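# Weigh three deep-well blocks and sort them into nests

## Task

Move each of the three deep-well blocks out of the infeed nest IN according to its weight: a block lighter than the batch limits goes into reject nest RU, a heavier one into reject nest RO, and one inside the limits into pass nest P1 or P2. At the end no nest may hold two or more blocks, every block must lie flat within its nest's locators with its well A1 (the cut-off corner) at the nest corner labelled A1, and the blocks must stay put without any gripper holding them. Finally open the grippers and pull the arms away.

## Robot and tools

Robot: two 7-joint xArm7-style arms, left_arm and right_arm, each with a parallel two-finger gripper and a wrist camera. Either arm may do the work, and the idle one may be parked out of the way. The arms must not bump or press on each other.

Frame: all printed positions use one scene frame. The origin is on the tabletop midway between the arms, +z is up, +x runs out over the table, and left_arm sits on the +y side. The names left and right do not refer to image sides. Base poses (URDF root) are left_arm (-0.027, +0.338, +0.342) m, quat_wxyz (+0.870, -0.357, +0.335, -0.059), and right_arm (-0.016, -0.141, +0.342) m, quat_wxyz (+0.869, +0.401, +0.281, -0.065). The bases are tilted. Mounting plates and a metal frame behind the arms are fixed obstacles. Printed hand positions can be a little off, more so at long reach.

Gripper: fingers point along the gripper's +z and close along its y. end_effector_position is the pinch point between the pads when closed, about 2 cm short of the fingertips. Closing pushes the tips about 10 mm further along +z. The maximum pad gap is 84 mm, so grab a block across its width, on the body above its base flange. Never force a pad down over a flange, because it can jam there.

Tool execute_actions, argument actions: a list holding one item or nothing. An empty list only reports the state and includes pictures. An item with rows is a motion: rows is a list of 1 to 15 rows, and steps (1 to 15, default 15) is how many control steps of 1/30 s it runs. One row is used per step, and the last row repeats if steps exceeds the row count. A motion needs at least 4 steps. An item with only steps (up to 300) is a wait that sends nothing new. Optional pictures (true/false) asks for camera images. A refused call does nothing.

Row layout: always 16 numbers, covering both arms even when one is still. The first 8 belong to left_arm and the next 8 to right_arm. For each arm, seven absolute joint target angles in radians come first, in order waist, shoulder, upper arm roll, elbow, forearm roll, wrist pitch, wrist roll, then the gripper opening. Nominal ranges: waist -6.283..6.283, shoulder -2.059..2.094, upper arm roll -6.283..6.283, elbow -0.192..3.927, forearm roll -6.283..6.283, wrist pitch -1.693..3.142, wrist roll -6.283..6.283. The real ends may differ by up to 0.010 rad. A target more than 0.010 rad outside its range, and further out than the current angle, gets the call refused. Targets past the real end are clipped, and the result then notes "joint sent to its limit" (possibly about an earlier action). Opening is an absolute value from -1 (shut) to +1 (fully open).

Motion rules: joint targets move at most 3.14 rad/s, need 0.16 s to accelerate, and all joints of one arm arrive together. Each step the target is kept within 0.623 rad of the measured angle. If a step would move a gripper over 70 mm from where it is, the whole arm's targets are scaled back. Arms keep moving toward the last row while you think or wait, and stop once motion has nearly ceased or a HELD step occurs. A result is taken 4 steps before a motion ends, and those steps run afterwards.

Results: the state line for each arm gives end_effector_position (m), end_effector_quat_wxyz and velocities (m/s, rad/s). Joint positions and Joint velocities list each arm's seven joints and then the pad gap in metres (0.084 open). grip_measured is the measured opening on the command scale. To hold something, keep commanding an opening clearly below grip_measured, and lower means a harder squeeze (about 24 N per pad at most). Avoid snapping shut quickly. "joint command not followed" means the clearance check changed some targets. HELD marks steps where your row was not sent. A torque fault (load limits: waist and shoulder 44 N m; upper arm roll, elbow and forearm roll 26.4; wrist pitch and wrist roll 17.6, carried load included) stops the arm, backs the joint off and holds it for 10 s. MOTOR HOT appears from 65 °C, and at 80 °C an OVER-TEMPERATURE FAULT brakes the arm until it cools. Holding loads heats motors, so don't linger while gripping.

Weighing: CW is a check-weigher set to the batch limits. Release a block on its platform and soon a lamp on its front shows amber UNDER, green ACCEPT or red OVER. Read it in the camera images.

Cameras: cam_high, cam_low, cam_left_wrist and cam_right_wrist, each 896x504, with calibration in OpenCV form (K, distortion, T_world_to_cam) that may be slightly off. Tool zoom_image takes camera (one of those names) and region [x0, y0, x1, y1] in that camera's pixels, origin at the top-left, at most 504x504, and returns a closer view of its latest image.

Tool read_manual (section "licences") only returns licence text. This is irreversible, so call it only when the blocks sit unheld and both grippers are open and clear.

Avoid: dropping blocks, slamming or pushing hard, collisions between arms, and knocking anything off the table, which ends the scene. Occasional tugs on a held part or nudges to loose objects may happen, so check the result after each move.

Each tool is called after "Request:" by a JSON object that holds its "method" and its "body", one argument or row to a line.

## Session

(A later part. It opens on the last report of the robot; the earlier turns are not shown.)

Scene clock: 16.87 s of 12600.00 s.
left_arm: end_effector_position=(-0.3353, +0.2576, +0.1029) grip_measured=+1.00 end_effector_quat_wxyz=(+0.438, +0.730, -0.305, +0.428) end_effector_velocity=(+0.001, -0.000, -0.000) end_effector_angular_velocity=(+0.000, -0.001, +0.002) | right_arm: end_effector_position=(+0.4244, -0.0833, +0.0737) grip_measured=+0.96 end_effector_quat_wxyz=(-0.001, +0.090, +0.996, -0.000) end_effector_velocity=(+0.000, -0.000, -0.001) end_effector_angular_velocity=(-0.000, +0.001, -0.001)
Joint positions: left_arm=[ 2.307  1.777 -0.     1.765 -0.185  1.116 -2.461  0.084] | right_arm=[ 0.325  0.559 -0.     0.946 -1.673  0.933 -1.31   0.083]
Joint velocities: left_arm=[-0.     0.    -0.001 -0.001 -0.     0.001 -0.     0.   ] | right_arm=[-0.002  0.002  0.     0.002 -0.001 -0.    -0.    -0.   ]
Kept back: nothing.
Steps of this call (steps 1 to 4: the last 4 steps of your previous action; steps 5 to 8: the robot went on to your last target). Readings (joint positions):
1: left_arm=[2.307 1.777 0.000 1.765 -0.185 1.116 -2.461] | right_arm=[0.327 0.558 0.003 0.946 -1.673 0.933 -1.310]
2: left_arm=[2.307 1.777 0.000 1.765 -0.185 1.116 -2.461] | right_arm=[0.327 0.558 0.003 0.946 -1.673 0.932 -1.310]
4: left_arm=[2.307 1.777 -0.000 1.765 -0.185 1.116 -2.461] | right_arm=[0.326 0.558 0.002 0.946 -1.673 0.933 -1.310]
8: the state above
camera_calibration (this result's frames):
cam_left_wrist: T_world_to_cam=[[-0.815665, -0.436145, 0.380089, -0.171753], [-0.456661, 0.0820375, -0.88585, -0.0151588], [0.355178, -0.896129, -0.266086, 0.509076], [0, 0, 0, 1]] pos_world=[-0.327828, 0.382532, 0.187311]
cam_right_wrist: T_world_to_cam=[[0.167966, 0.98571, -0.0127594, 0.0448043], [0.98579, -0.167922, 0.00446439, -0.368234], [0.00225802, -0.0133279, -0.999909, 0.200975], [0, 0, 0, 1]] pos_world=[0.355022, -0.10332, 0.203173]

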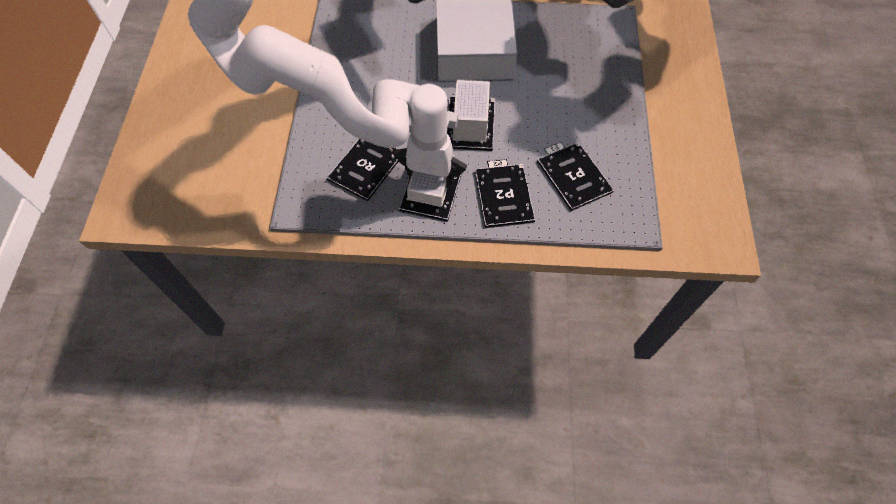

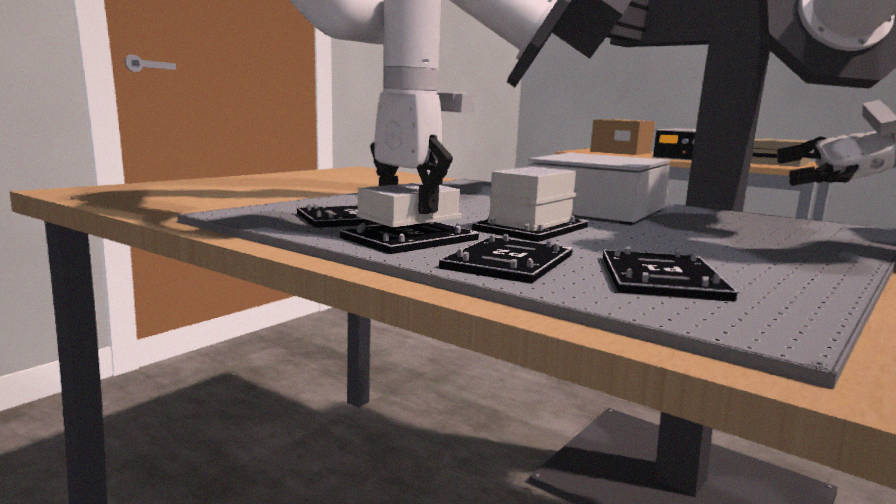

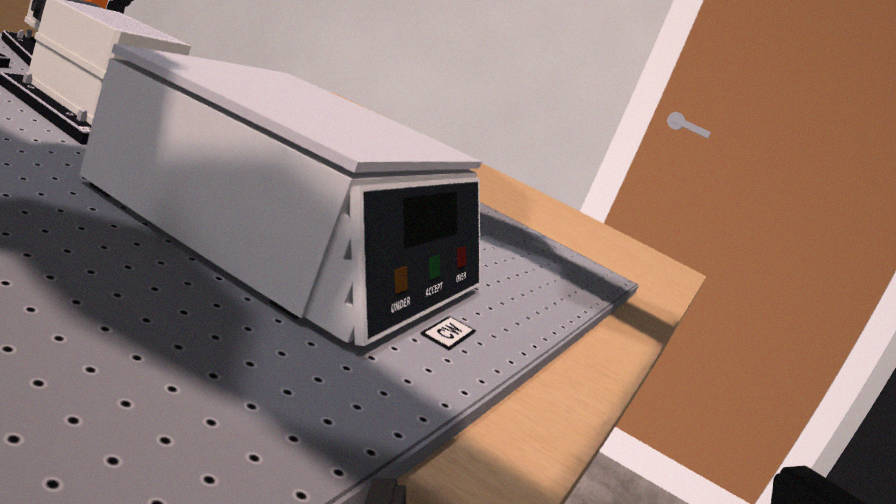

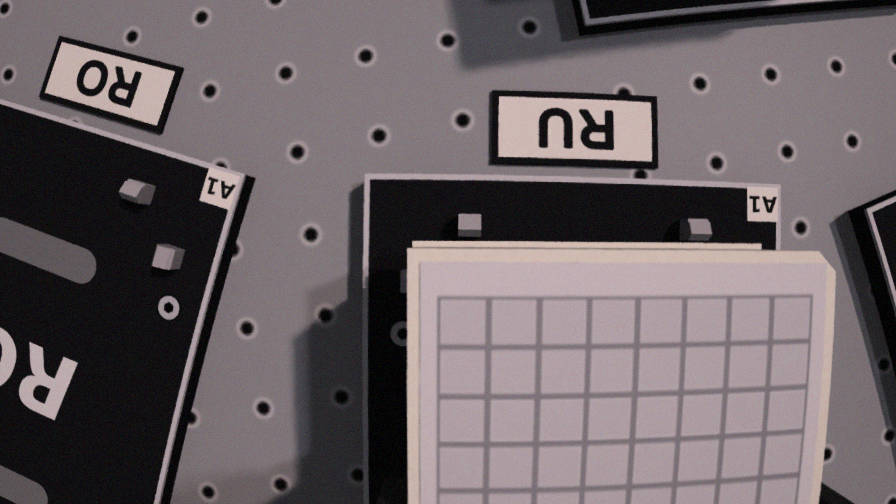

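Request:
{"method": "execute_actions", "body": {
  "actions": [
    {"rows":[[2.307,1.777,0,1.765,-0.185,1.116,-2.461,1,0.325,0.559,0,0.941,-1.676,0.933,-1.287,0],[2.307,1.777,0,1.765,-0.185,1.116,-2.461,1,0.325,0.559,0,0.941,-1.676,0.933,-1.287,0],[2.307,1.777,0,1.765,-0.185,1.116,-2.461,1,0.325,0.559,0,0.941,-1.676,0.933,-1.287,0],[2.307,1.777,0,1.765,-0.185,1.116,-2.461,1,0.318,0.567,0,0.948,-1.685,0.93,-1.284,0],[2.307,1.777,0,1.765,-0.185,1.116,-2.461,1,0.31,0.576,0,0.954,-1.694,0.928,-1.281,0],[2.307,1.777,0,1.765,-0.185,1.116,-2.461,1,0.303,0.585,0,0.961,-1.703,0.925,-1.279,0],[2.307,1.777,0,1.765,-0.185,1.116,-2.461,1,0.295,0.593,0,0.967,-1.711,0.923,-1.276,0],[2.307,1.777,0,1.765,-0.185,1.116,-2.461,1,0.288,0.602,0,0.974,-1.72,0.92,-1.273,0]],"steps":15}
  ]
}}

Request:
{"method": "execute_actions", "body": {
  "actions": [
    {"rows":[[2.307,1.777,0,1.765,-0.185,1.116,-2.461,1,0.288,0.602,0,0.974,-1.72,0.92,-1.273,1]],"steps":10}
  ]
}}

Request:
{"method": "execute_actions", "body": {
  "actions": [
    {"rows":[[2.307,1.777,0,1.765,-0.185,1.116,-2.461,1,0.295,0.593,0,0.967,-1.711,0.923,-1.276,1],[2.307,1.777,0,1.765,-0.185,1.116,-2.461,1,0.295,0.593,0,0.967,-1.711,0.923,-1.276,1],[2.307,1.777,0,1.765,-0.185,1.116,-2.461,1,0.303,0.585,0,0.961,-1.703,0.925,-1.279,1],[2.307,1.777,0,1.765,-0.185,1.116,-2.461,1,0.303,0.585,0,0.961,-1.703,0.925,-1.279,1],[2.307,1.777,0,1.765,-0.185,1.116,-2.461,1,0.31,0.576,0,0.954,-1.694,0.928,-1.281,1],[2.307,1.777,0,1.765,-0.185,1.116,-2.461,1,0.31,0.576,0,0.954,-1.694,0.928,-1.281,1],[2.307,1.777,0,1.765,-0.185,1.116,-2.461,1,0.318,0.567,0,0.948,-1.685,0.93,-1.284,1],[2.307,1.777,0,1.765,-0.185,1.116,-2.461,1,0.318,0.567,0,0.948,-1.685,0.93,-1.284,1],[2.307,1.777,0,1.765,-0.185,1.116,-2.461,1,0.326,0.559,0,0.942,-1.676,0.933,-1.287,1],[2.307,1.777,0,1.765,-0.185,1.116,-2.461,1,0.326,0.559,0,0.942,-1.676,0.933,-1.287,1],[2.307,1.777,0,1.765,-0.185,1.116,-2.461,1,0.345,0.538,0,0.926,-1.654,0.94,-1.294,1]],"steps":15}
  ]
}}

Request:
{"method": "execute_actions", "body": {
  "actions": [
    {"rows":[[2.307,1.777,0,1.765,-0.185,1.116,-2.461,1,0.42,0.455,0,0.87,-1.56,0.966,-1.33,1]],"steps":12}
  ],
  "pictures": true
}}

Request:
{"method": "execute_actions", "body": {
  "actions": [
    {"rows":[[2.307,1.777,0,1.765,-0.185,1.116,-2.461,1,0.7944,0.731,0,0.649,-1.513,1.0165,-0.927,1]],"steps":15}
  ]
}}

Request:
{"method": "execute_actions", "body": {
  "actions": [
    {"steps":8}
  ]
}}

Request:
{"method": "execute_actions", "body": {
  "actions": [
    {"rows":[[2.307,1.777,0,1.765,-0.185,1.116,-2.461,1,0.67,0.814,0,0.696,-1.66,1.029,-0.883,1]],"steps":15}
  ]
}}

Request:
{"method": "execute_actions", "body": {
  "actions": [
    {"steps":8}
  ],
  "pictures": true
}}

Scene clock: 18.10 s of 12600.00 s.
left_arm: end_effector_position=(-0.3353, +0.2576, +0.1029) grip_measured=+1.00 end_effector_quat_wxyz=(+0.438, +0.730, -0.305, +0.428) end_effector_velocity=(+0.001, -0.000, -0.000) end_effector_angular_velocity=(-0.000, -0.001, +0.002) | right_arm: end_effector_position=(+0.4231, -0.0820, +0.0557) grip_measured=+0.96 end_effector_quat_wxyz=(+0.001, +0.099, +0.995, +0.001) end_effector_velocity=(+0.007, +0.004, -0.018) end_effector_angular_velocity=(+0.012, -0.019, -0.005)
Joint positions: left_arm=[ 2.307  1.777  0.     1.765 -0.185  1.116 -2.461  0.084] | right_arm=[ 0.29   0.599  0.001  0.975 -1.718  0.921 -1.274  0.083]
Joint velocities: left_arm=[ 0.     0.    -0.001 -0.001 -0.     0.001  0.    -0.   ] | right_arm=[-0.048  0.044  0.015  0.045 -0.061 -0.015  0.02  -0.002]
Steps of this call (steps 1 to 15: the robot went on to your last target; steps 16 to 26: nothing new was sent; steps 27 to 37: the first 11 steps of this action). Readings (joint positions):
27: left_arm=[2.307 1.777 0.000 1.765 -0.185 1.116 -2.461] | right_arm=[0.325 0.559 0.000 0.946 -1.673 0.933 -1.309]
28: left_arm=[2.307 1.777 -0.000 1.765 -0.185 1.116 -2.461] | right_arm=[0.325 0.559 0.000 0.945 -1.674 0.933 -1.302]
30: left_arm=[2.307 1.777 0.000 1.765 -0.185 1.116 -2.461] | right_arm=[0.325 0.559 0.000 0.942 -1.676 0.933 -1.291]
34: left_arm=[2.307 1.777 -0.000 1.765 -0.185 1.116 -2.461] | right_arm=[0.305 0.582 0.001 0.960 -1.701 0.926 -1.280]
37: the state above

Scene clock: 18.43 s of 12600.00 s.
left_arm: end_effector_position=(-0.3353, +0.2576, +0.1029) grip_measured=+1.00 end_effector_quat_wxyz=(+0.438, +0.730, -0.305, +0.428) end_effector_velocity=(+0.001, -0.001, -0.000) end_effector_angular_velocity=(-0.001, -0.001, +0.003) | right_arm: end_effector_position=(+0.4186, -0.0822, +0.0530) grip_measured=+1.00 end_effector_quat_wxyz=(-0.003, +0.097, +0.995, -0.000) end_effector_velocity=(-0.039, +0.001, -0.017) end_effector_angular_velocity=(-0.005, +0.061, +0.039)
Joint positions: left_arm=[ 2.307  1.777 -0.     1.765 -0.185  1.116 -2.461  0.084] | right_arm=[ 0.287  0.604 -0.002  0.972 -1.719  0.919 -1.273  0.084]
Joint velocities: left_arm=[ 0.     0.002 -0.001 -0.    -0.     0.001  0.    -0.   ] | right_arm=[-0.017  0.033 -0.017 -0.033 -0.001 -0.012 -0.     0.005]
Steps of this call (steps 1 to 4: the last 4 steps of your previous action; steps 5 to 10: the first 6 steps of this action). Readings (joint positions):
5: left_arm=[2.307 1.777 -0.000 1.765 -0.185 1.116 -2.461] | right_arm=[0.289 0.600 0.001 0.975 -1.720 0.921 -1.273]
6: left_arm=[2.307 1.777 -0.000 1.765 -0.185 1.116 -2.461] | right_arm=[0.289 0.600 0.001 0.975 -1.720 0.921 -1.273]
8: left_arm=[2.307 1.777 0.000 1.765 -0.185 1.116 -2.461] | right_arm=[0.289 0.601 0.001 0.975 -1.720 0.920 -1.273]
10: the state above

Scene clock: 18.93 s of 12600.00 s.
left_arm: end_effector_position=(-0.3353, +0.2576, +0.1029) grip_measured=+1.00 end_effector_quat_wxyz=(+0.438, +0.730, -0.305, +0.428) end_effector_velocity=(+0.001, -0.001, -0.000) end_effector_angular_velocity=(-0.000, -0.002, +0.002) | right_arm: end_effector_position=(+0.4228, -0.0827, +0.0726) grip_measured=+1.00 end_effector_quat_wxyz=(-0.000, +0.099, +0.995, +0.000) end_effector_velocity=(+0.001, -0.004, +0.073) end_effector_angular_velocity=(-0.015, +0.010, +0.002)
Joint positions: left_arm=[ 2.307  1.777 -0.     1.765 -0.185  1.116 -2.461  0.084] | right_arm=[ 0.323  0.562 -0.     0.944 -1.679  0.932 -1.286  0.084]
Joint velocities: left_arm=[-0.     0.001 -0.001 -0.001  0.     0.    -0.    -0.   ] | right_arm=[ 0.156 -0.155 -0.008 -0.118  0.185  0.061 -0.064 -0.   ]
Steps of this call (steps 1 to 4: the last 4 steps of your previous action; steps 5 to 15: the first 11 steps of this action). Readings (joint positions):
5: left_arm=[2.307 1.777 0.000 1.765 -0.185 1.116 -2.461] | right_arm=[0.288 0.603 -0.001 0.972 -1.719 0.920 -1.273]
6: left_arm=[2.307 1.777 0.000 1.765 -0.185 1.116 -2.461] | right_arm=[0.290 0.600 -0.001 0.970 -1.716 0.921 -1.274]
8: left_arm=[2.307 1.777 0.000 1.765 -0.185 1.116 -2.461] | right_arm=[0.296 0.593 -0.001 0.965 -1.709 0.923 -1.277]
12: left_arm=[2.307 1.777 0.000 1.765 -0.185 1.116 -2.461] | right_arm=[0.311 0.575 -0.000 0.953 -1.692 0.928 -1.282]
15: the state above

Scene clock: 19.33 s of 12600.00 s.
left_arm: end_effector_position=(-0.3353, +0.2576, +0.1029) grip_measured=+1.00 end_effector_quat_wxyz=(+0.438, +0.730, -0.305, +0.428) end_effector_velocity=(+0.000, +0.001, -0.001) end_effector_angular_velocity=(+0.002, -0.001, -0.000) | right_arm: end_effector_position=(+0.4265, -0.0818, +0.1249) grip_measured=+1.00 end_effector_quat_wxyz=(+0.001, +0.099, +0.995, +0.005) end_effector_velocity=(-0.035, -0.031, -0.033) end_effector_angular_velocity=(-0.080, +0.088, +0.006)
Joint positions: left_arm=[ 2.307  1.777 -0.     1.765 -0.185  1.116 -2.461  0.084] | right_arm=[ 0.423  0.454  0.006  0.872 -1.561  0.965 -1.329  0.084]
Joint velocities: left_arm=[ 0.    -0.    -0.002  0.001  0.     0.    -0.     0.   ] | right_arm=[-0.011  0.01  -0.066 -0.037  0.026  0.021 -0.012 -0.   ]
Steps of this call (steps 1 to 4: the last 4 steps of your previous action; steps 5 to 12: the first 8 steps of this action). Readings (joint positions):
5: left_arm=[2.307 1.777 0.000 1.765 -0.185 1.116 -2.461] | right_arm=[0.346 0.537 0.002 0.927 -1.654 0.940 -1.294]
6: left_arm=[2.307 1.777 -0.000 1.765 -0.185 1.116 -2.461] | right_arm=[0.353 0.530 -0.001 0.920 -1.643 0.943 -1.299]
8: left_arm=[2.307 1.777 -0.000 1.765 -0.185 1.116 -2.461] | right_arm=[0.391 0.486 -0.006 0.888 -1.592 0.958 -1.318]
12: the state above
camera_calibration (this result's frames):
cam_left_wrist: T_world_to_cam=[[-0.815665, -0.436145, 0.380089, -0.171753], [-0.456661, 0.0820377, -0.88585, -0.0151589], [0.355178, -0.896129, -0.266086, 0.509076], [0, 0, 0, 1]] pos_world=[-0.327828, 0.382532, 0.187311]
cam_right_wrist: T_world_to_cam=[[0.18635, 0.98248, -0.00246396, 0.0342697], [0.982464, -0.18633, 0.00669656, -0.370637], [0.00612013, -0.00366866, -0.999975, 0.251351], [0, 0, 0, 1]] pos_world=[0.356214, -0.101808, 0.253912]

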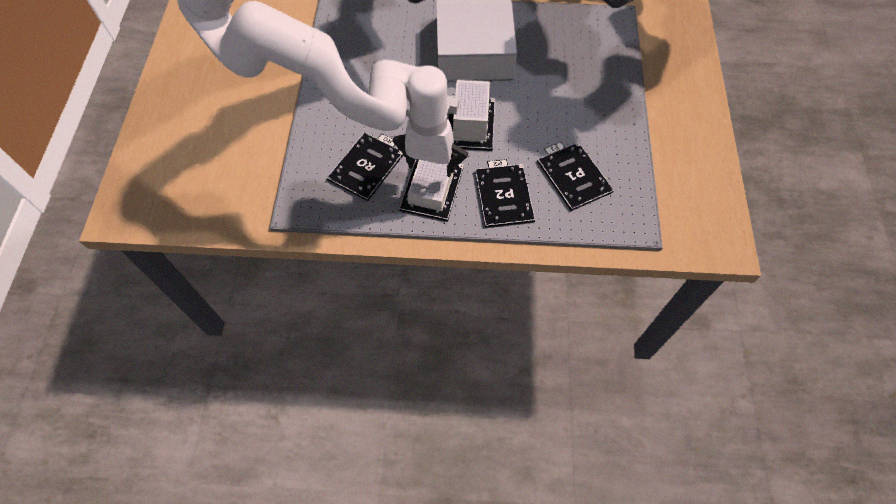

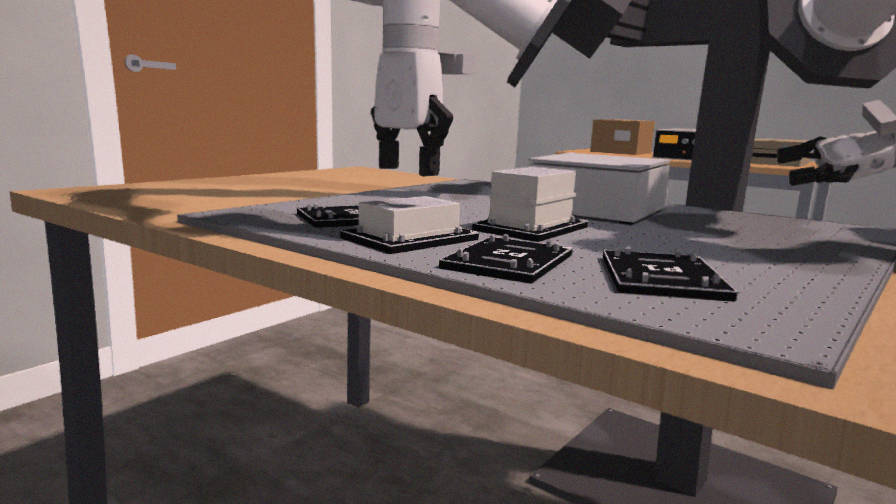

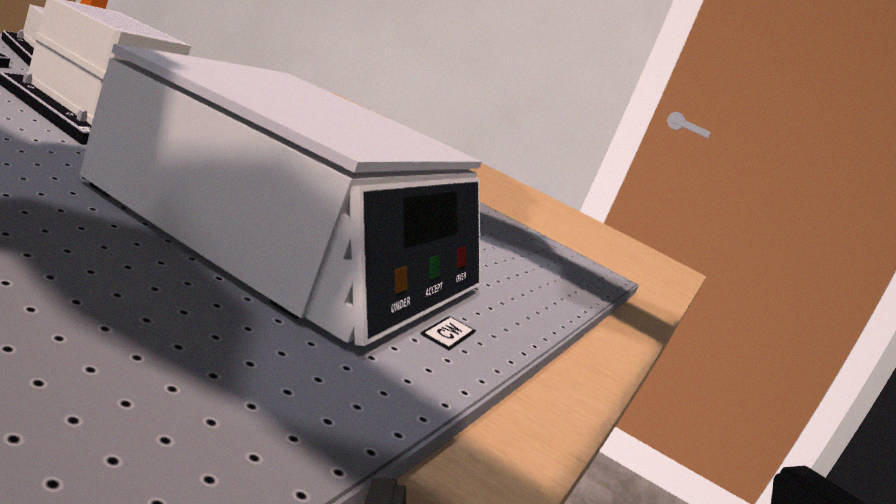

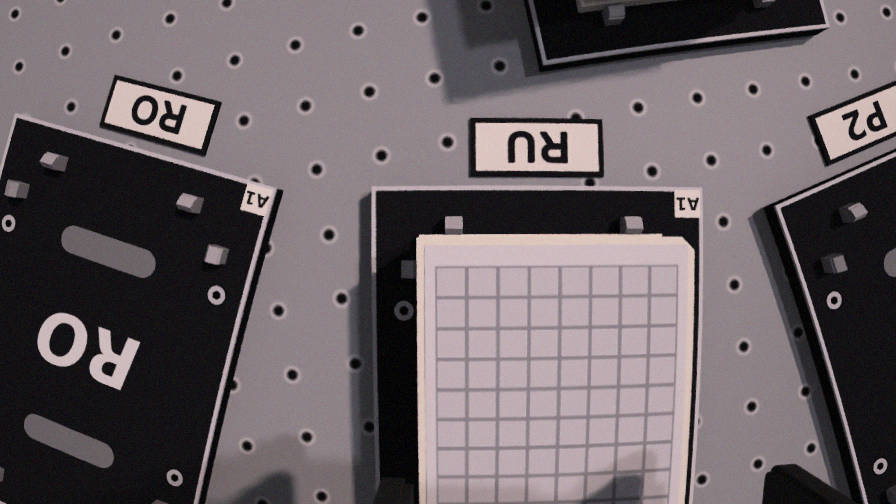

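Scene clock: 19.83 s of 12600.00 s.
left_arm: end_effector_position=(-0.3353, +0.2576, +0.1029) grip_measured=+1.00 end_effector_quat_wxyz=(+0.438, +0.730, -0.305, +0.428) end_effector_velocity=(+0.000, +0.000, -0.000) end_effector_angular_velocity=(+0.000, -0.000, +0.000) | right_arm: end_effector_position=(+0.2766, -0.0016, +0.1608) grip_measured=+1.00 end_effector_quat_wxyz=(-0.008, +0.033, +0.999, +0.009) end_effector_velocity=(-0.530, +0.122, +0.110) end_effector_angular_velocity=(-0.077, -0.081, +0.510)
Joint positions: left_arm=[ 2.307  1.777 -0.     1.765 -0.185  1.116 -2.461  0.084] | right_arm=[ 0.685  0.651  0.001  0.714 -1.527  1.001 -1.045  0.084]
Joint velocities: left_arm=[ 0.     0.001 -0.     0.001 -0.     0.001  0.    -0.   ] | right_arm=[ 0.945  0.691  0.016 -0.562  0.119  0.122  0.998  0.   ]
Steps of this call (steps 1 to 4: the last 4 steps of your previous action; steps 5 to 15: the first 11 steps of this action). Readings (joint positions):
5: left_arm=[2.307 1.777 0.000 1.765 -0.185 1.116 -2.461] | right_arm=[0.419 0.456 -0.002 0.869 -1.560 0.967 -1.329]
6: left_arm=[2.307 1.777 0.000 1.765 -0.185 1.116 -2.461] | right_arm=[0.427 0.461 -0.004 0.867 -1.559 0.968 -1.318]
8: left_arm=[2.307 1.777 0.000 1.765 -0.185 1.116 -2.461] | right_arm=[0.477 0.497 -0.009 0.841 -1.553 0.977 -1.261]
12: left_arm=[2.307 1.777 -0.000 1.765 -0.185 1.116 -2.461] | right_arm=[0.593 0.584 0.000 0.768 -1.538 0.989 -1.142]
15: the state above

Scene clock: 20.10 s of 12600.00 s.
left_arm: end_effector_position=(-0.3353, +0.2576, +0.1029) grip_measured=+1.00 end_effector_quat_wxyz=(+0.438, +0.730, -0.305, +0.428) end_effector_velocity=(-0.000, +0.000, -0.001) end_effector_angular_velocity=(+0.001, -0.000, -0.000) | right_arm: end_effector_position=(+0.2192, +0.0029, +0.1696) grip_measured=+1.00 end_effector_quat_wxyz=(-0.000, +0.007, +1.000, -0.001) end_effector_velocity=(+0.042, -0.001, -0.006) end_effector_angular_velocity=(-0.012, -0.025, -0.108)
Joint positions: left_arm=[ 2.307  1.777 -0.     1.765 -0.185  1.116 -2.461  0.084] | right_arm=[ 0.793  0.73  -0.002  0.651 -1.513  1.017 -0.928  0.084]
Joint velocities: left_arm=[ 0.     0.001 -0.001  0.001  0.    -0.    -0.    -0.   ] | right_arm=[-0.014 -0.033 -0.034  0.051 -0.003  0.01   0.016 -0.   ]
Kept back: nothing.
Steps of this call (steps 1 to 4: the last 4 steps of your previous action; steps 5 to 8: the robot went on to your last target). Readings (joint positions):
1: left_arm=[2.307 1.777 -0.000 1.765 -0.185 1.116 -2.461] | right_arm=[0.716 0.675 0.001 0.695 -1.523 1.005 -1.012]
2: left_arm=[2.307 1.777 -0.000 1.765 -0.185 1.116 -2.461] | right_arm=[0.747 0.697 0.002 0.677 -1.519 1.009 -0.980]
4: left_arm=[2.307 1.777 0.000 1.765 -0.185 1.116 -2.461] | right_arm=[0.786 0.727 0.005 0.650 -1.514 1.014 -0.941]
8: the state above

Scene clock: 20.47 s of 12600.00 s.
left_arm: end_effector_position=(-0.3353, +0.2576, +0.1029) grip_measured=+1.00 end_effector_quat_wxyz=(+0.438, +0.730, -0.305, +0.428) end_effector_velocity=(-0.001, -0.000, +0.000) end_effector_angular_velocity=(-0.000, +0.001, -0.002) | right_arm: end_effector_position=(+0.2183, +0.0037, +0.1291) grip_measured=+1.00 end_effector_quat_wxyz=(+0.000, +0.006, +1.000, +0.001) end_effector_velocity=(+0.012, +0.028, +0.024) end_effector_angular_velocity=(+0.069, -0.038, +0.004)
Joint positions: left_arm=[ 2.307  1.777  0.     1.765 -0.185  1.116 -2.461  0.084] | right_arm=[ 0.67   0.814  0.001  0.696 -1.659  1.029 -0.883  0.084]
Joint velocities: left_arm=[-0.     0.     0.001  0.    -0.    -0.002  0.     0.   ] | right_arm=[ 0.028 -0.014  0.044  0.015 -0.004 -0.007  0.003  0.   ]
Steps of this call (steps 1 to 11: the first 11 steps of this action). Readings (joint positions):
1: left_arm=[2.307 1.777 -0.000 1.765 -0.185 1.116 -2.461] | right_arm=[0.792 0.729 -0.002 0.652 -1.514 1.017 -0.927]
2: left_arm=[2.307 1.777 0.000 1.765 -0.185 1.116 -2.461] | right_arm=[0.784 0.734 -0.001 0.656 -1.524 1.018 -0.924]
4: left_arm=[2.307 1.777 0.000 1.765 -0.185 1.116 -2.461] | right_arm=[0.733 0.769 0.004 0.679 -1.589 1.022 -0.904]
8: left_arm=[2.307 1.777 -0.000 1.765 -0.185 1.116 -2.461] | right_arm=[0.667 0.814 -0.008 0.694 -1.657 1.030 -0.884]
11: the state above

Scene clock: 20.73 s of 12600.00 s.
left_arm: end_effector_position=(-0.3353, +0.2576, +0.1029) grip_measured=+1.00 end_effector_quat_wxyz=(+0.438, +0.730, -0.305, +0.428) end_effector_velocity=(+0.000, -0.001, -0.000) end_effector_angular_velocity=(+0.000, -0.001, +0.001) | right_arm: end_effector_position=(+0.2184, +0.0037, +0.1291) grip_measured=+1.00 end_effector_quat_wxyz=(+0.000, +0.006, +1.000, +0.001) end_effector_velocity=(-0.001, -0.001, -0.001) end_effector_angular_velocity=(-0.003, +0.002, +0.000)
Joint positions: left_arm=[ 2.307  1.777 -0.     1.765 -0.185  1.116 -2.461  0.084] | right_arm=[ 0.67   0.814  0.     0.696 -1.66   1.029 -0.883  0.084]
Joint velocities: left_arm=[-0.     0.001 -0.001  0.    -0.    -0.    -0.     0.   ] | right_arm=[-0.002  0.002 -0.001  0.    -0.     0.     0.001 -0.   ]
Kept back: nothing.
Steps of this call (steps 1 to 4: the last 4 steps of your previous action; steps 5 to 8: the robot went on to your last target). Readings (joint positions):
1: left_arm=[2.307 1.777 -0.000 1.765 -0.185 1.116 -2.461] | right_arm=[0.671 0.813 0.002 0.696 -1.660 1.029 -0.883]
2: left_arm=[2.307 1.777 -0.000 1.765 -0.185 1.116 -2.461] | right_arm=[0.671 0.813 0.002 0.696 -1.660 1.029 -0.883]
4: left_arm=[2.307 1.777 0.000 1.765 -0.185 1.116 -2.461] | right_arm=[0.671 0.813 0.001 0.696 -1.660 1.029 -0.883]
8: the state above
camera_calibration (this result's frames):
cam_left_wrist: T_world_to_cam=[[-0.815665, -0.436145, 0.380089, -0.171753], [-0.456661, 0.0820378, -0.88585, -0.0151589], [0.355178, -0.896129, -0.266086, 0.509076], [0, 0, 0, 1]] pos_world=[-0.327828, 0.382532, 0.187311]
cam_right_wrist: T_world_to_cam=[[0.00132293, 0.999946, -0.0103516, 0.0303739], [0.999979, -0.00125739, 0.00633548, -0.154763], [0.00632212, -0.0103598, -0.999926, 0.257089], [0, 0, 0, 1]] pos_world=[0.153094, -0.0279034, 0.258365]

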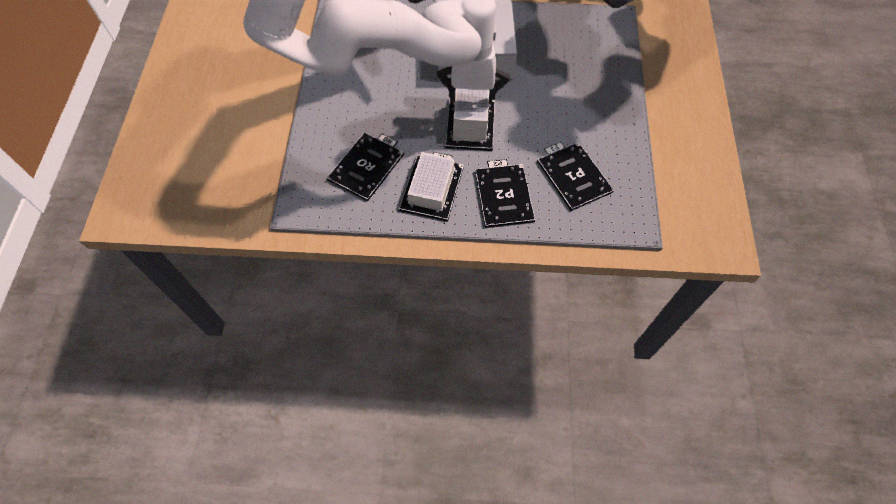

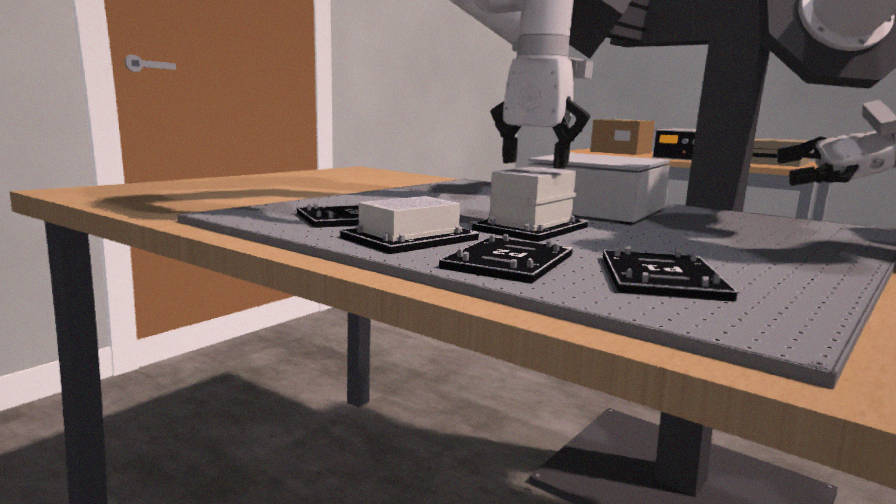

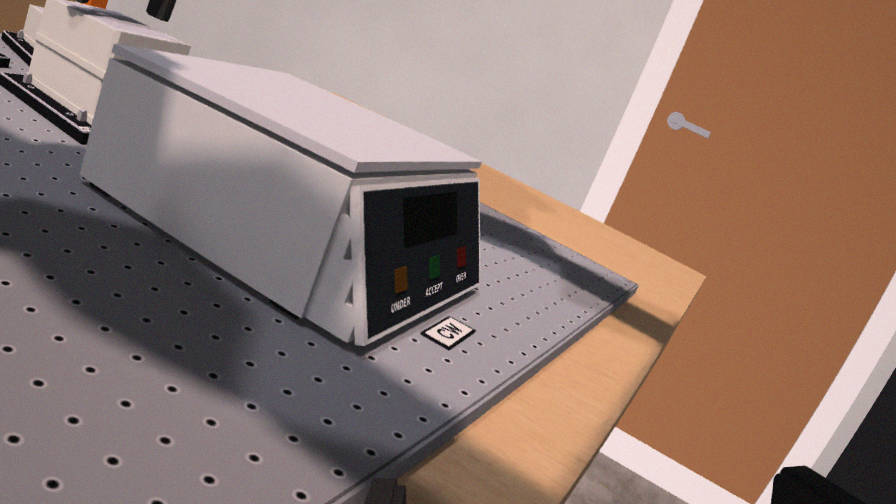

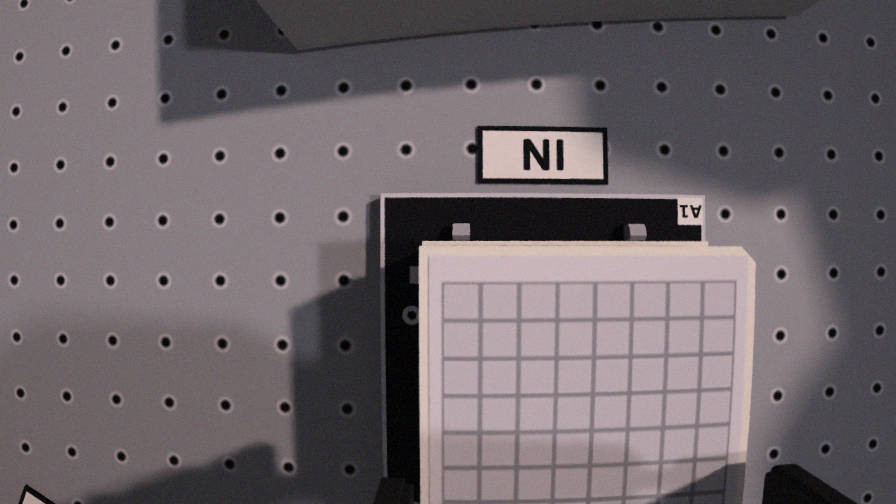

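Request:
{"method": "execute_actions", "body": {
  "actions": []
}}

Scene clock: 21.63 s of 12600.00 s.
left_arm: end_effector_position=(-0.3353, +0.2576, +0.1029) grip_measured=+1.00 end_effector_quat_wxyz=(+0.438, +0.730, -0.305, +0.428) end_effector_velocity=(-0.001, +0.001, +0.000) end_effector_angular_velocity=(+0.001, +0.001, -0.003) | right_arm: end_effector_position=(+0.2183, +0.0036, +0.1289) grip_measured=+1.00 end_effector_quat_wxyz=(+0.000, +0.006, +1.000, +0.001) end_effector_velocity=(-0.000, +0.000, +0.000) end_effector_angular_velocity=(+0.000, +0.000, +0.001)
Joint positions: left_arm=[ 2.307  1.777  0.     1.765 -0.185  1.116 -2.461  0.084] | right_arm=[ 0.67   0.814  0.     0.696 -1.66   1.029 -0.883  0.084]
Joint velocities: left_arm=[ 0.    -0.001  0.001  0.001 -0.    -0.001 -0.     0.   ] | right_arm=[ 0.001  0.     0.    -0.     0.001 -0.    -0.    -0.   ]
Kept back: nothing.
Steps of this call (steps 1 to 15: the robot went on to your last target; steps 16 to 27: nothing new was sent). Readings (joint positions):
1: left_arm=[2.307 1.777 -0.000 1.765 -0.185 1.116 -2.461] | right_arm=[0.670 0.814 0.000 0.696 -1.660 1.029 -0.883]
2: left_arm=[2.307 1.777 0.000 1.765 -0.185 1.116 -2.461] | right_arm=[0.670 0.814 0.000 0.696 -1.660 1.029 -0.883]
4: left_arm=[2.307 1.777 -0.000 1.765 -0.185 1.116 -2.461] | right_arm=[0.670 0.814 0.000 0.696 -1.660 1.029 -0.883]
8: left_arm=[2.307 1.777 -0.000 1.765 -0.185 1.116 -2.461] | right_arm=[0.670 0.814 0.000 0.696 -1.660 1.029 -0.883]
27: the state above
All arms were judged still, so your last target was given up. Only a new action makes them travel on or press farther. Fingers that are still opening or closing keep moving.
camera_calibration (this result's frames):
cam_left_wrist: T_world_to_cam=[[-0.815665, -0.436145, 0.380089, -0.171753], [-0.456661, 0.0820376, -0.88585, -0.0151588], [0.355178, -0.896129, -0.266086, 0.509076], [0, 0, 0, 1]] pos_world=[-0.327828, 0.382532, 0.187311]
cam_right_wrist: T_world_to_cam=[[0.00122959, 0.999943, -0.0106317, 0.030518], [0.999981, -0.00116494, 0.00608509, -0.154615], [0.00607236, -0.010639, -0.999925, 0.256965], [0, 0, 0, 1]] pos_world=[0.153014, -0.0279625, 0.258211]

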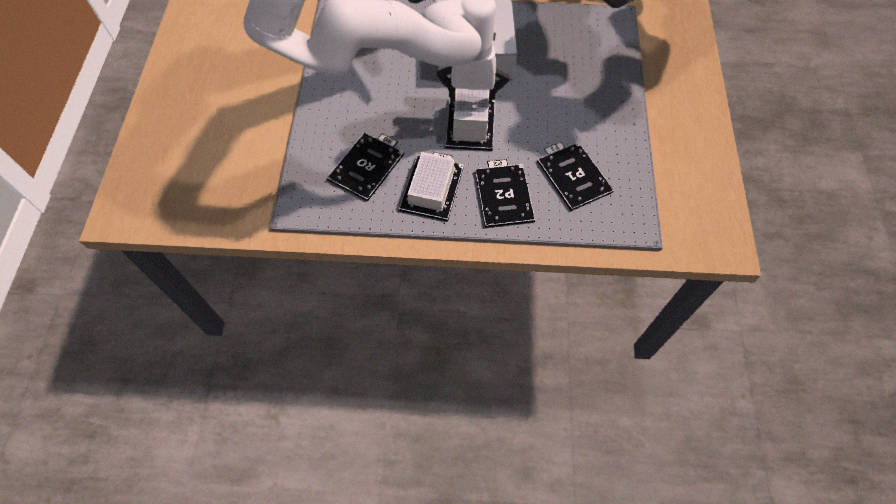

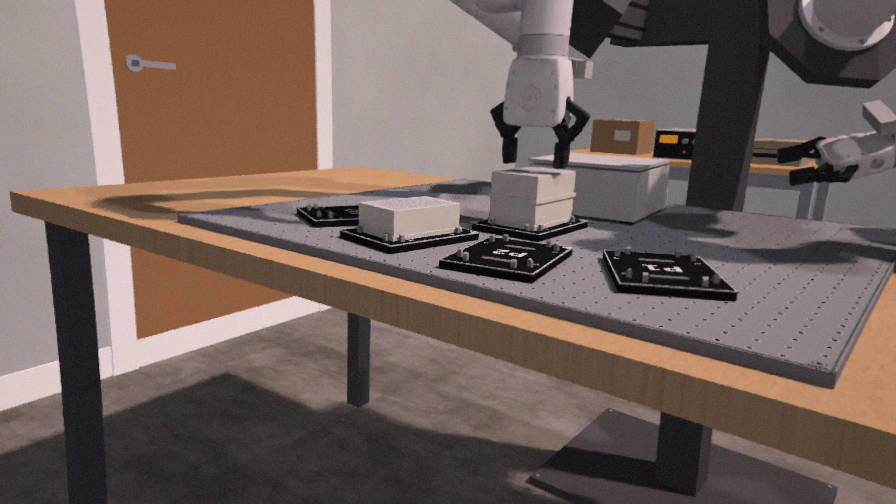

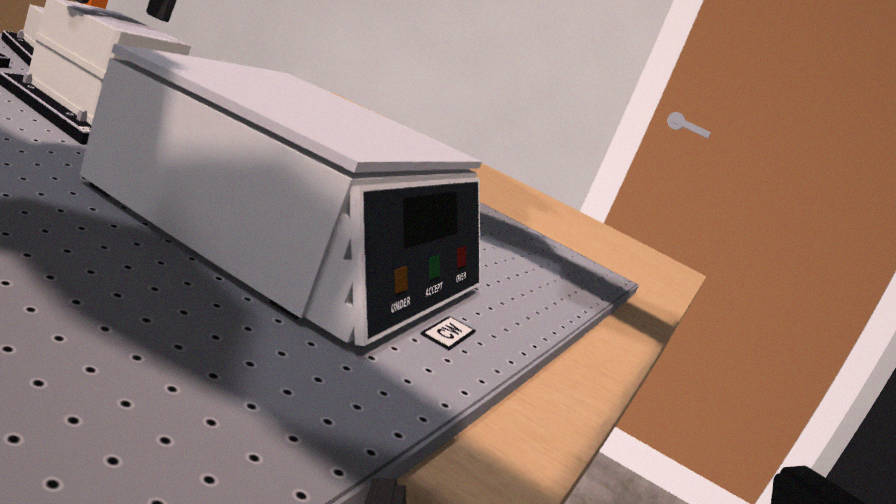

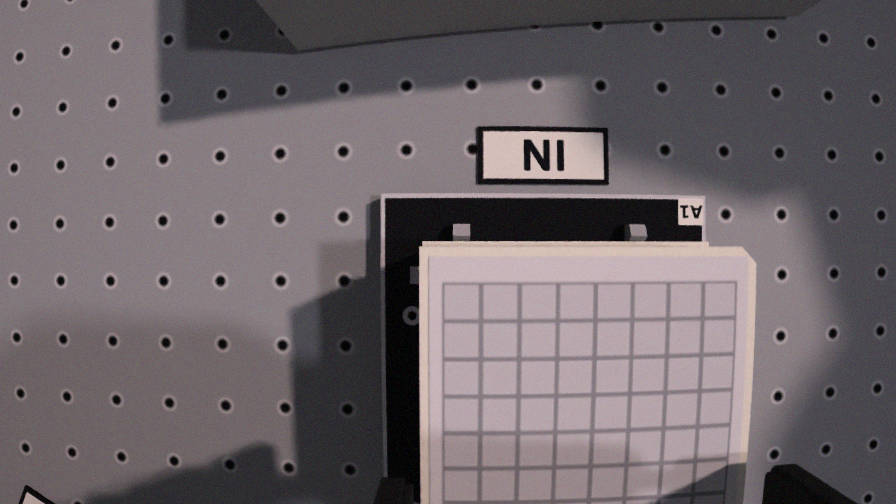

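Request:
{"method": "execute_actions", "body": {
  "actions": [
    {"rows":[[2.307,1.777,0,1.765,-0.185,1.116,-2.461,1,0.65,0.828,0,0.705,-1.682,1.032,-0.879,1],[2.307,1.777,0,1.765,-0.185,1.116,-2.461,1,0.63,0.842,0,0.714,-1.705,1.036,-0.876,1],[2.307,1.777,0,1.765,-0.185,1.116,-2.461,1,0.609,0.855,0,0.724,-1.727,1.039,-0.872,1],[2.307,1.777,0,1.765,-0.185,1.116,-2.461,1,0.589,0.869,0,0.734,-1.75,1.042,-0.869,1],[2.307,1.777,0,1.765,-0.185,1.116,-2.461,1,0.5683,0.883,0,0.7435,-1.772,1.0455,-0.865,1]],"steps":15}
  ]
}}

Request:
{"method": "execute_actions", "body": {
  "actions": [
    {"rows":[[2.307,1.777,0,1.765,-0.185,1.116,-2.461,1,0.5683,0.883,0,0.7435,-1.772,1.0455,-0.865,0]],"steps":12}
  ],
  "pictures": true
}}

Scene clock: 22.40 s of 12600.00 s.
left_arm: end_effector_position=(-0.3353, +0.2576, +0.1029) grip_measured=+1.00 end_effector_quat_wxyz=(+0.438, +0.730, -0.305, +0.428) end_effector_velocity=(+0.001, -0.001, +0.000) end_effector_angular_velocity=(-0.001, -0.000, +0.002) | right_arm: end_effector_position=(+0.2175, +0.0028, +0.0940) grip_measured=+1.00 end_effector_quat_wxyz=(-0.000, +0.004, +1.000, -0.000) end_effector_velocity=(+0.001, +0.005, +0.006) end_effector_angular_velocity=(+0.014, -0.015, +0.010)
Joint positions: left_arm=[ 2.307  1.777 -0.     1.765 -0.185  1.116 -2.461  0.084] | right_arm=[ 0.568  0.883 -0.001  0.743 -1.771  1.045 -0.865  0.084]
Joint velocities: left_arm=[-0.     0.001  0.    -0.    -0.     0.    -0.    -0.   ] | right_arm=[ 0.003 -0.003  0.016 -0.005 -0.009  0.009  0.001 -0.   ]
Steps of this call (steps 1 to 12: nothing new was sent; steps 13 to 23: the first 11 steps of this action). Readings (joint positions):
13: left_arm=[2.307 1.777 0.000 1.765 -0.185 1.116 -2.461] | right_arm=[0.669 0.814 0.000 0.696 -1.661 1.029 -0.883]
14: left_arm=[2.307 1.777 -0.000 1.765 -0.185 1.116 -2.461] | right_arm=[0.664 0.818 0.001 0.699 -1.668 1.030 -0.882]
16: left_arm=[2.307 1.777 0.000 1.765 -0.185 1.116 -2.461] | right_arm=[0.638 0.836 0.003 0.712 -1.697 1.034 -0.877]
20: left_arm=[2.307 1.777 -0.000 1.765 -0.185 1.116 -2.461] | right_arm=[0.574 0.879 -0.003 0.741 -1.764 1.044 -0.867]
23: the state above

Scene clock: 22.80 s of 12600.00 s.
left_arm: end_effector_position=(-0.3353, +0.2576, +0.1029) grip_measured=+1.00 end_effector_quat_wxyz=(+0.438, +0.730, -0.305, +0.428) end_effector_velocity=(-0.001, -0.000, +0.001) end_effector_angular_velocity=(-0.001, +0.001, -0.001) | right_arm: end_effector_position=(+0.2179, +0.0034, +0.0945) grip_measured=+0.96 end_effector_quat_wxyz=(+0.000, +0.004, +1.000, +0.001) end_effector_velocity=(-0.000, +0.000, +0.000) end_effector_angular_velocity=(+0.001, -0.000, +0.000)
Joint positions: left_arm=[ 2.307  1.777 -0.     1.765 -0.185  1.116 -2.461  0.084] | right_arm=[ 0.569  0.883  0.     0.743 -1.772  1.046 -0.865  0.083]
Joint velocities: left_arm=[ 0.     0.     0.002  0.001  0.     0.     0.    -0.   ] | right_arm=[-0.001  0.     0.001 -0.    -0.002 -0.     0.001  0.   ]
Steps of this call (steps 1 to 4: the last 4 steps of your previous action; steps 5 to 12: the first 8 steps of this action). Readings (joint positions):
5: left_arm=[2.307 1.777 0.000 1.765 -0.185 1.116 -2.461] | right_arm=[0.569 0.883 0.000 0.743 -1.772 1.046 -0.865]
6: left_arm=[2.307 1.777 0.000 1.765 -0.185 1.116 -2.461] | right_arm=[0.569 0.883 0.000 0.743 -1.772 1.046 -0.865]
8: left_arm=[2.307 1.777 0.000 1.765 -0.185 1.116 -2.461] | right_arm=[0.569 0.883 0.000 0.743 -1.772 1.046 -0.865]
12: the state above
camera_calibration (this result's frames):
cam_left_wrist: T_world_to_cam=[[-0.815665, -0.436145, 0.380089, -0.171753], [-0.456661, 0.0820376, -0.88585, -0.0151587], [0.355178, -0.896129, -0.266086, 0.509076], [0, 0, 0, 1]] pos_world=[-0.327828, 0.382532, 0.187311]
cam_right_wrist: T_world_to_cam=[[-0.00322356, 0.999937, -0.010772, 0.0313333], [0.999974, 0.00329319, 0.00645226, -0.154037], [0.00648733, -0.0107509, -0.999921, 0.222517], [0, 0, 0, 1]] pos_world=[0.15269, -0.0284318, 0.223831]

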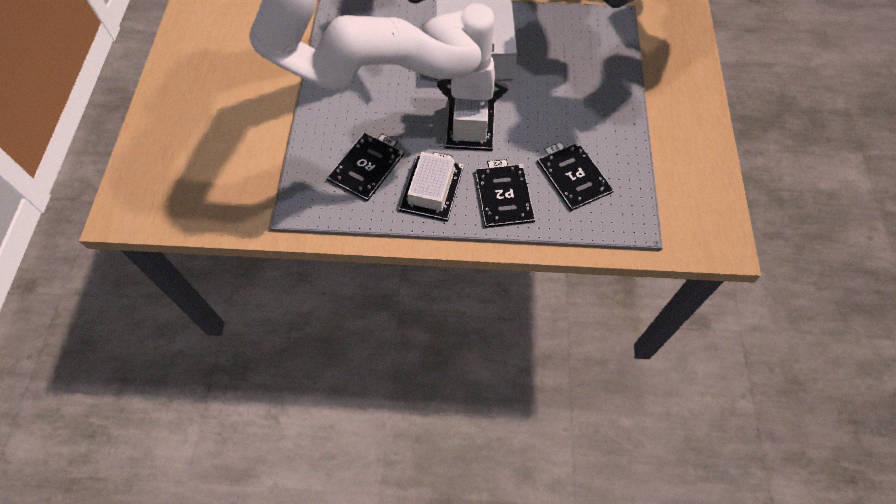

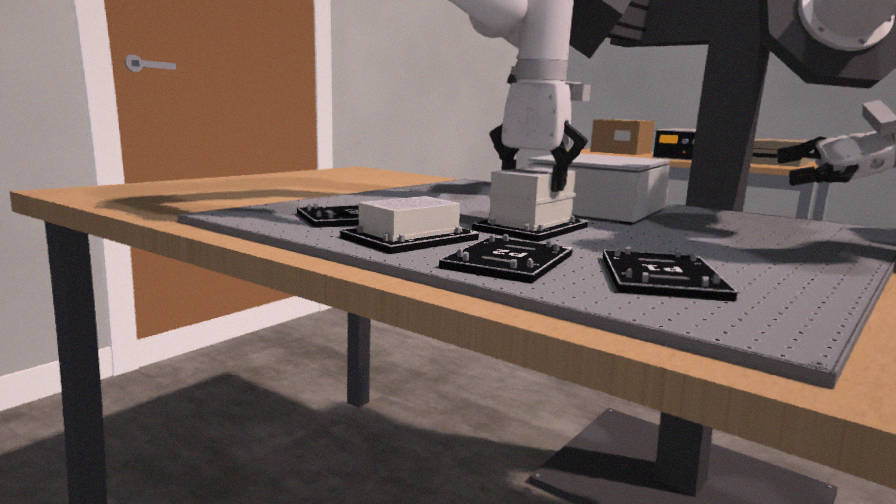

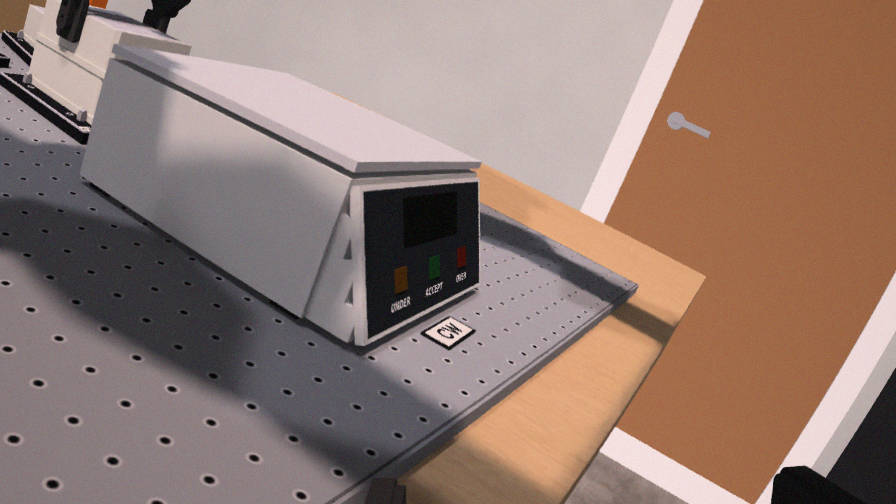

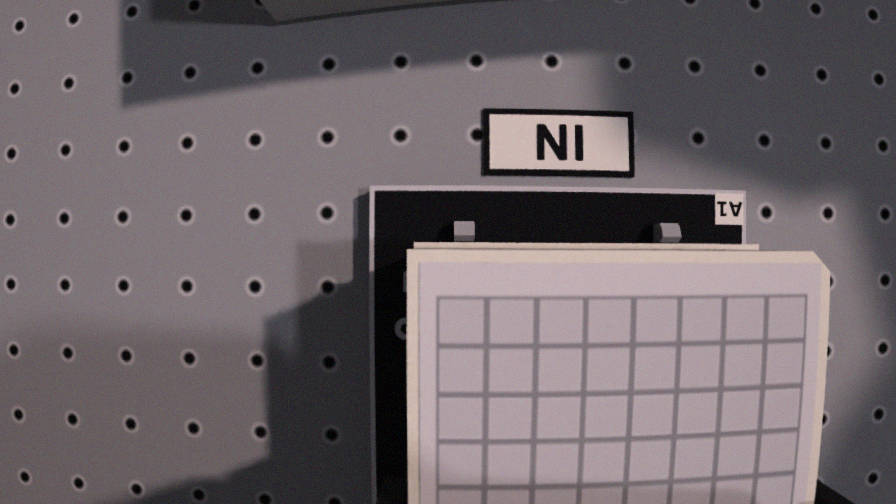

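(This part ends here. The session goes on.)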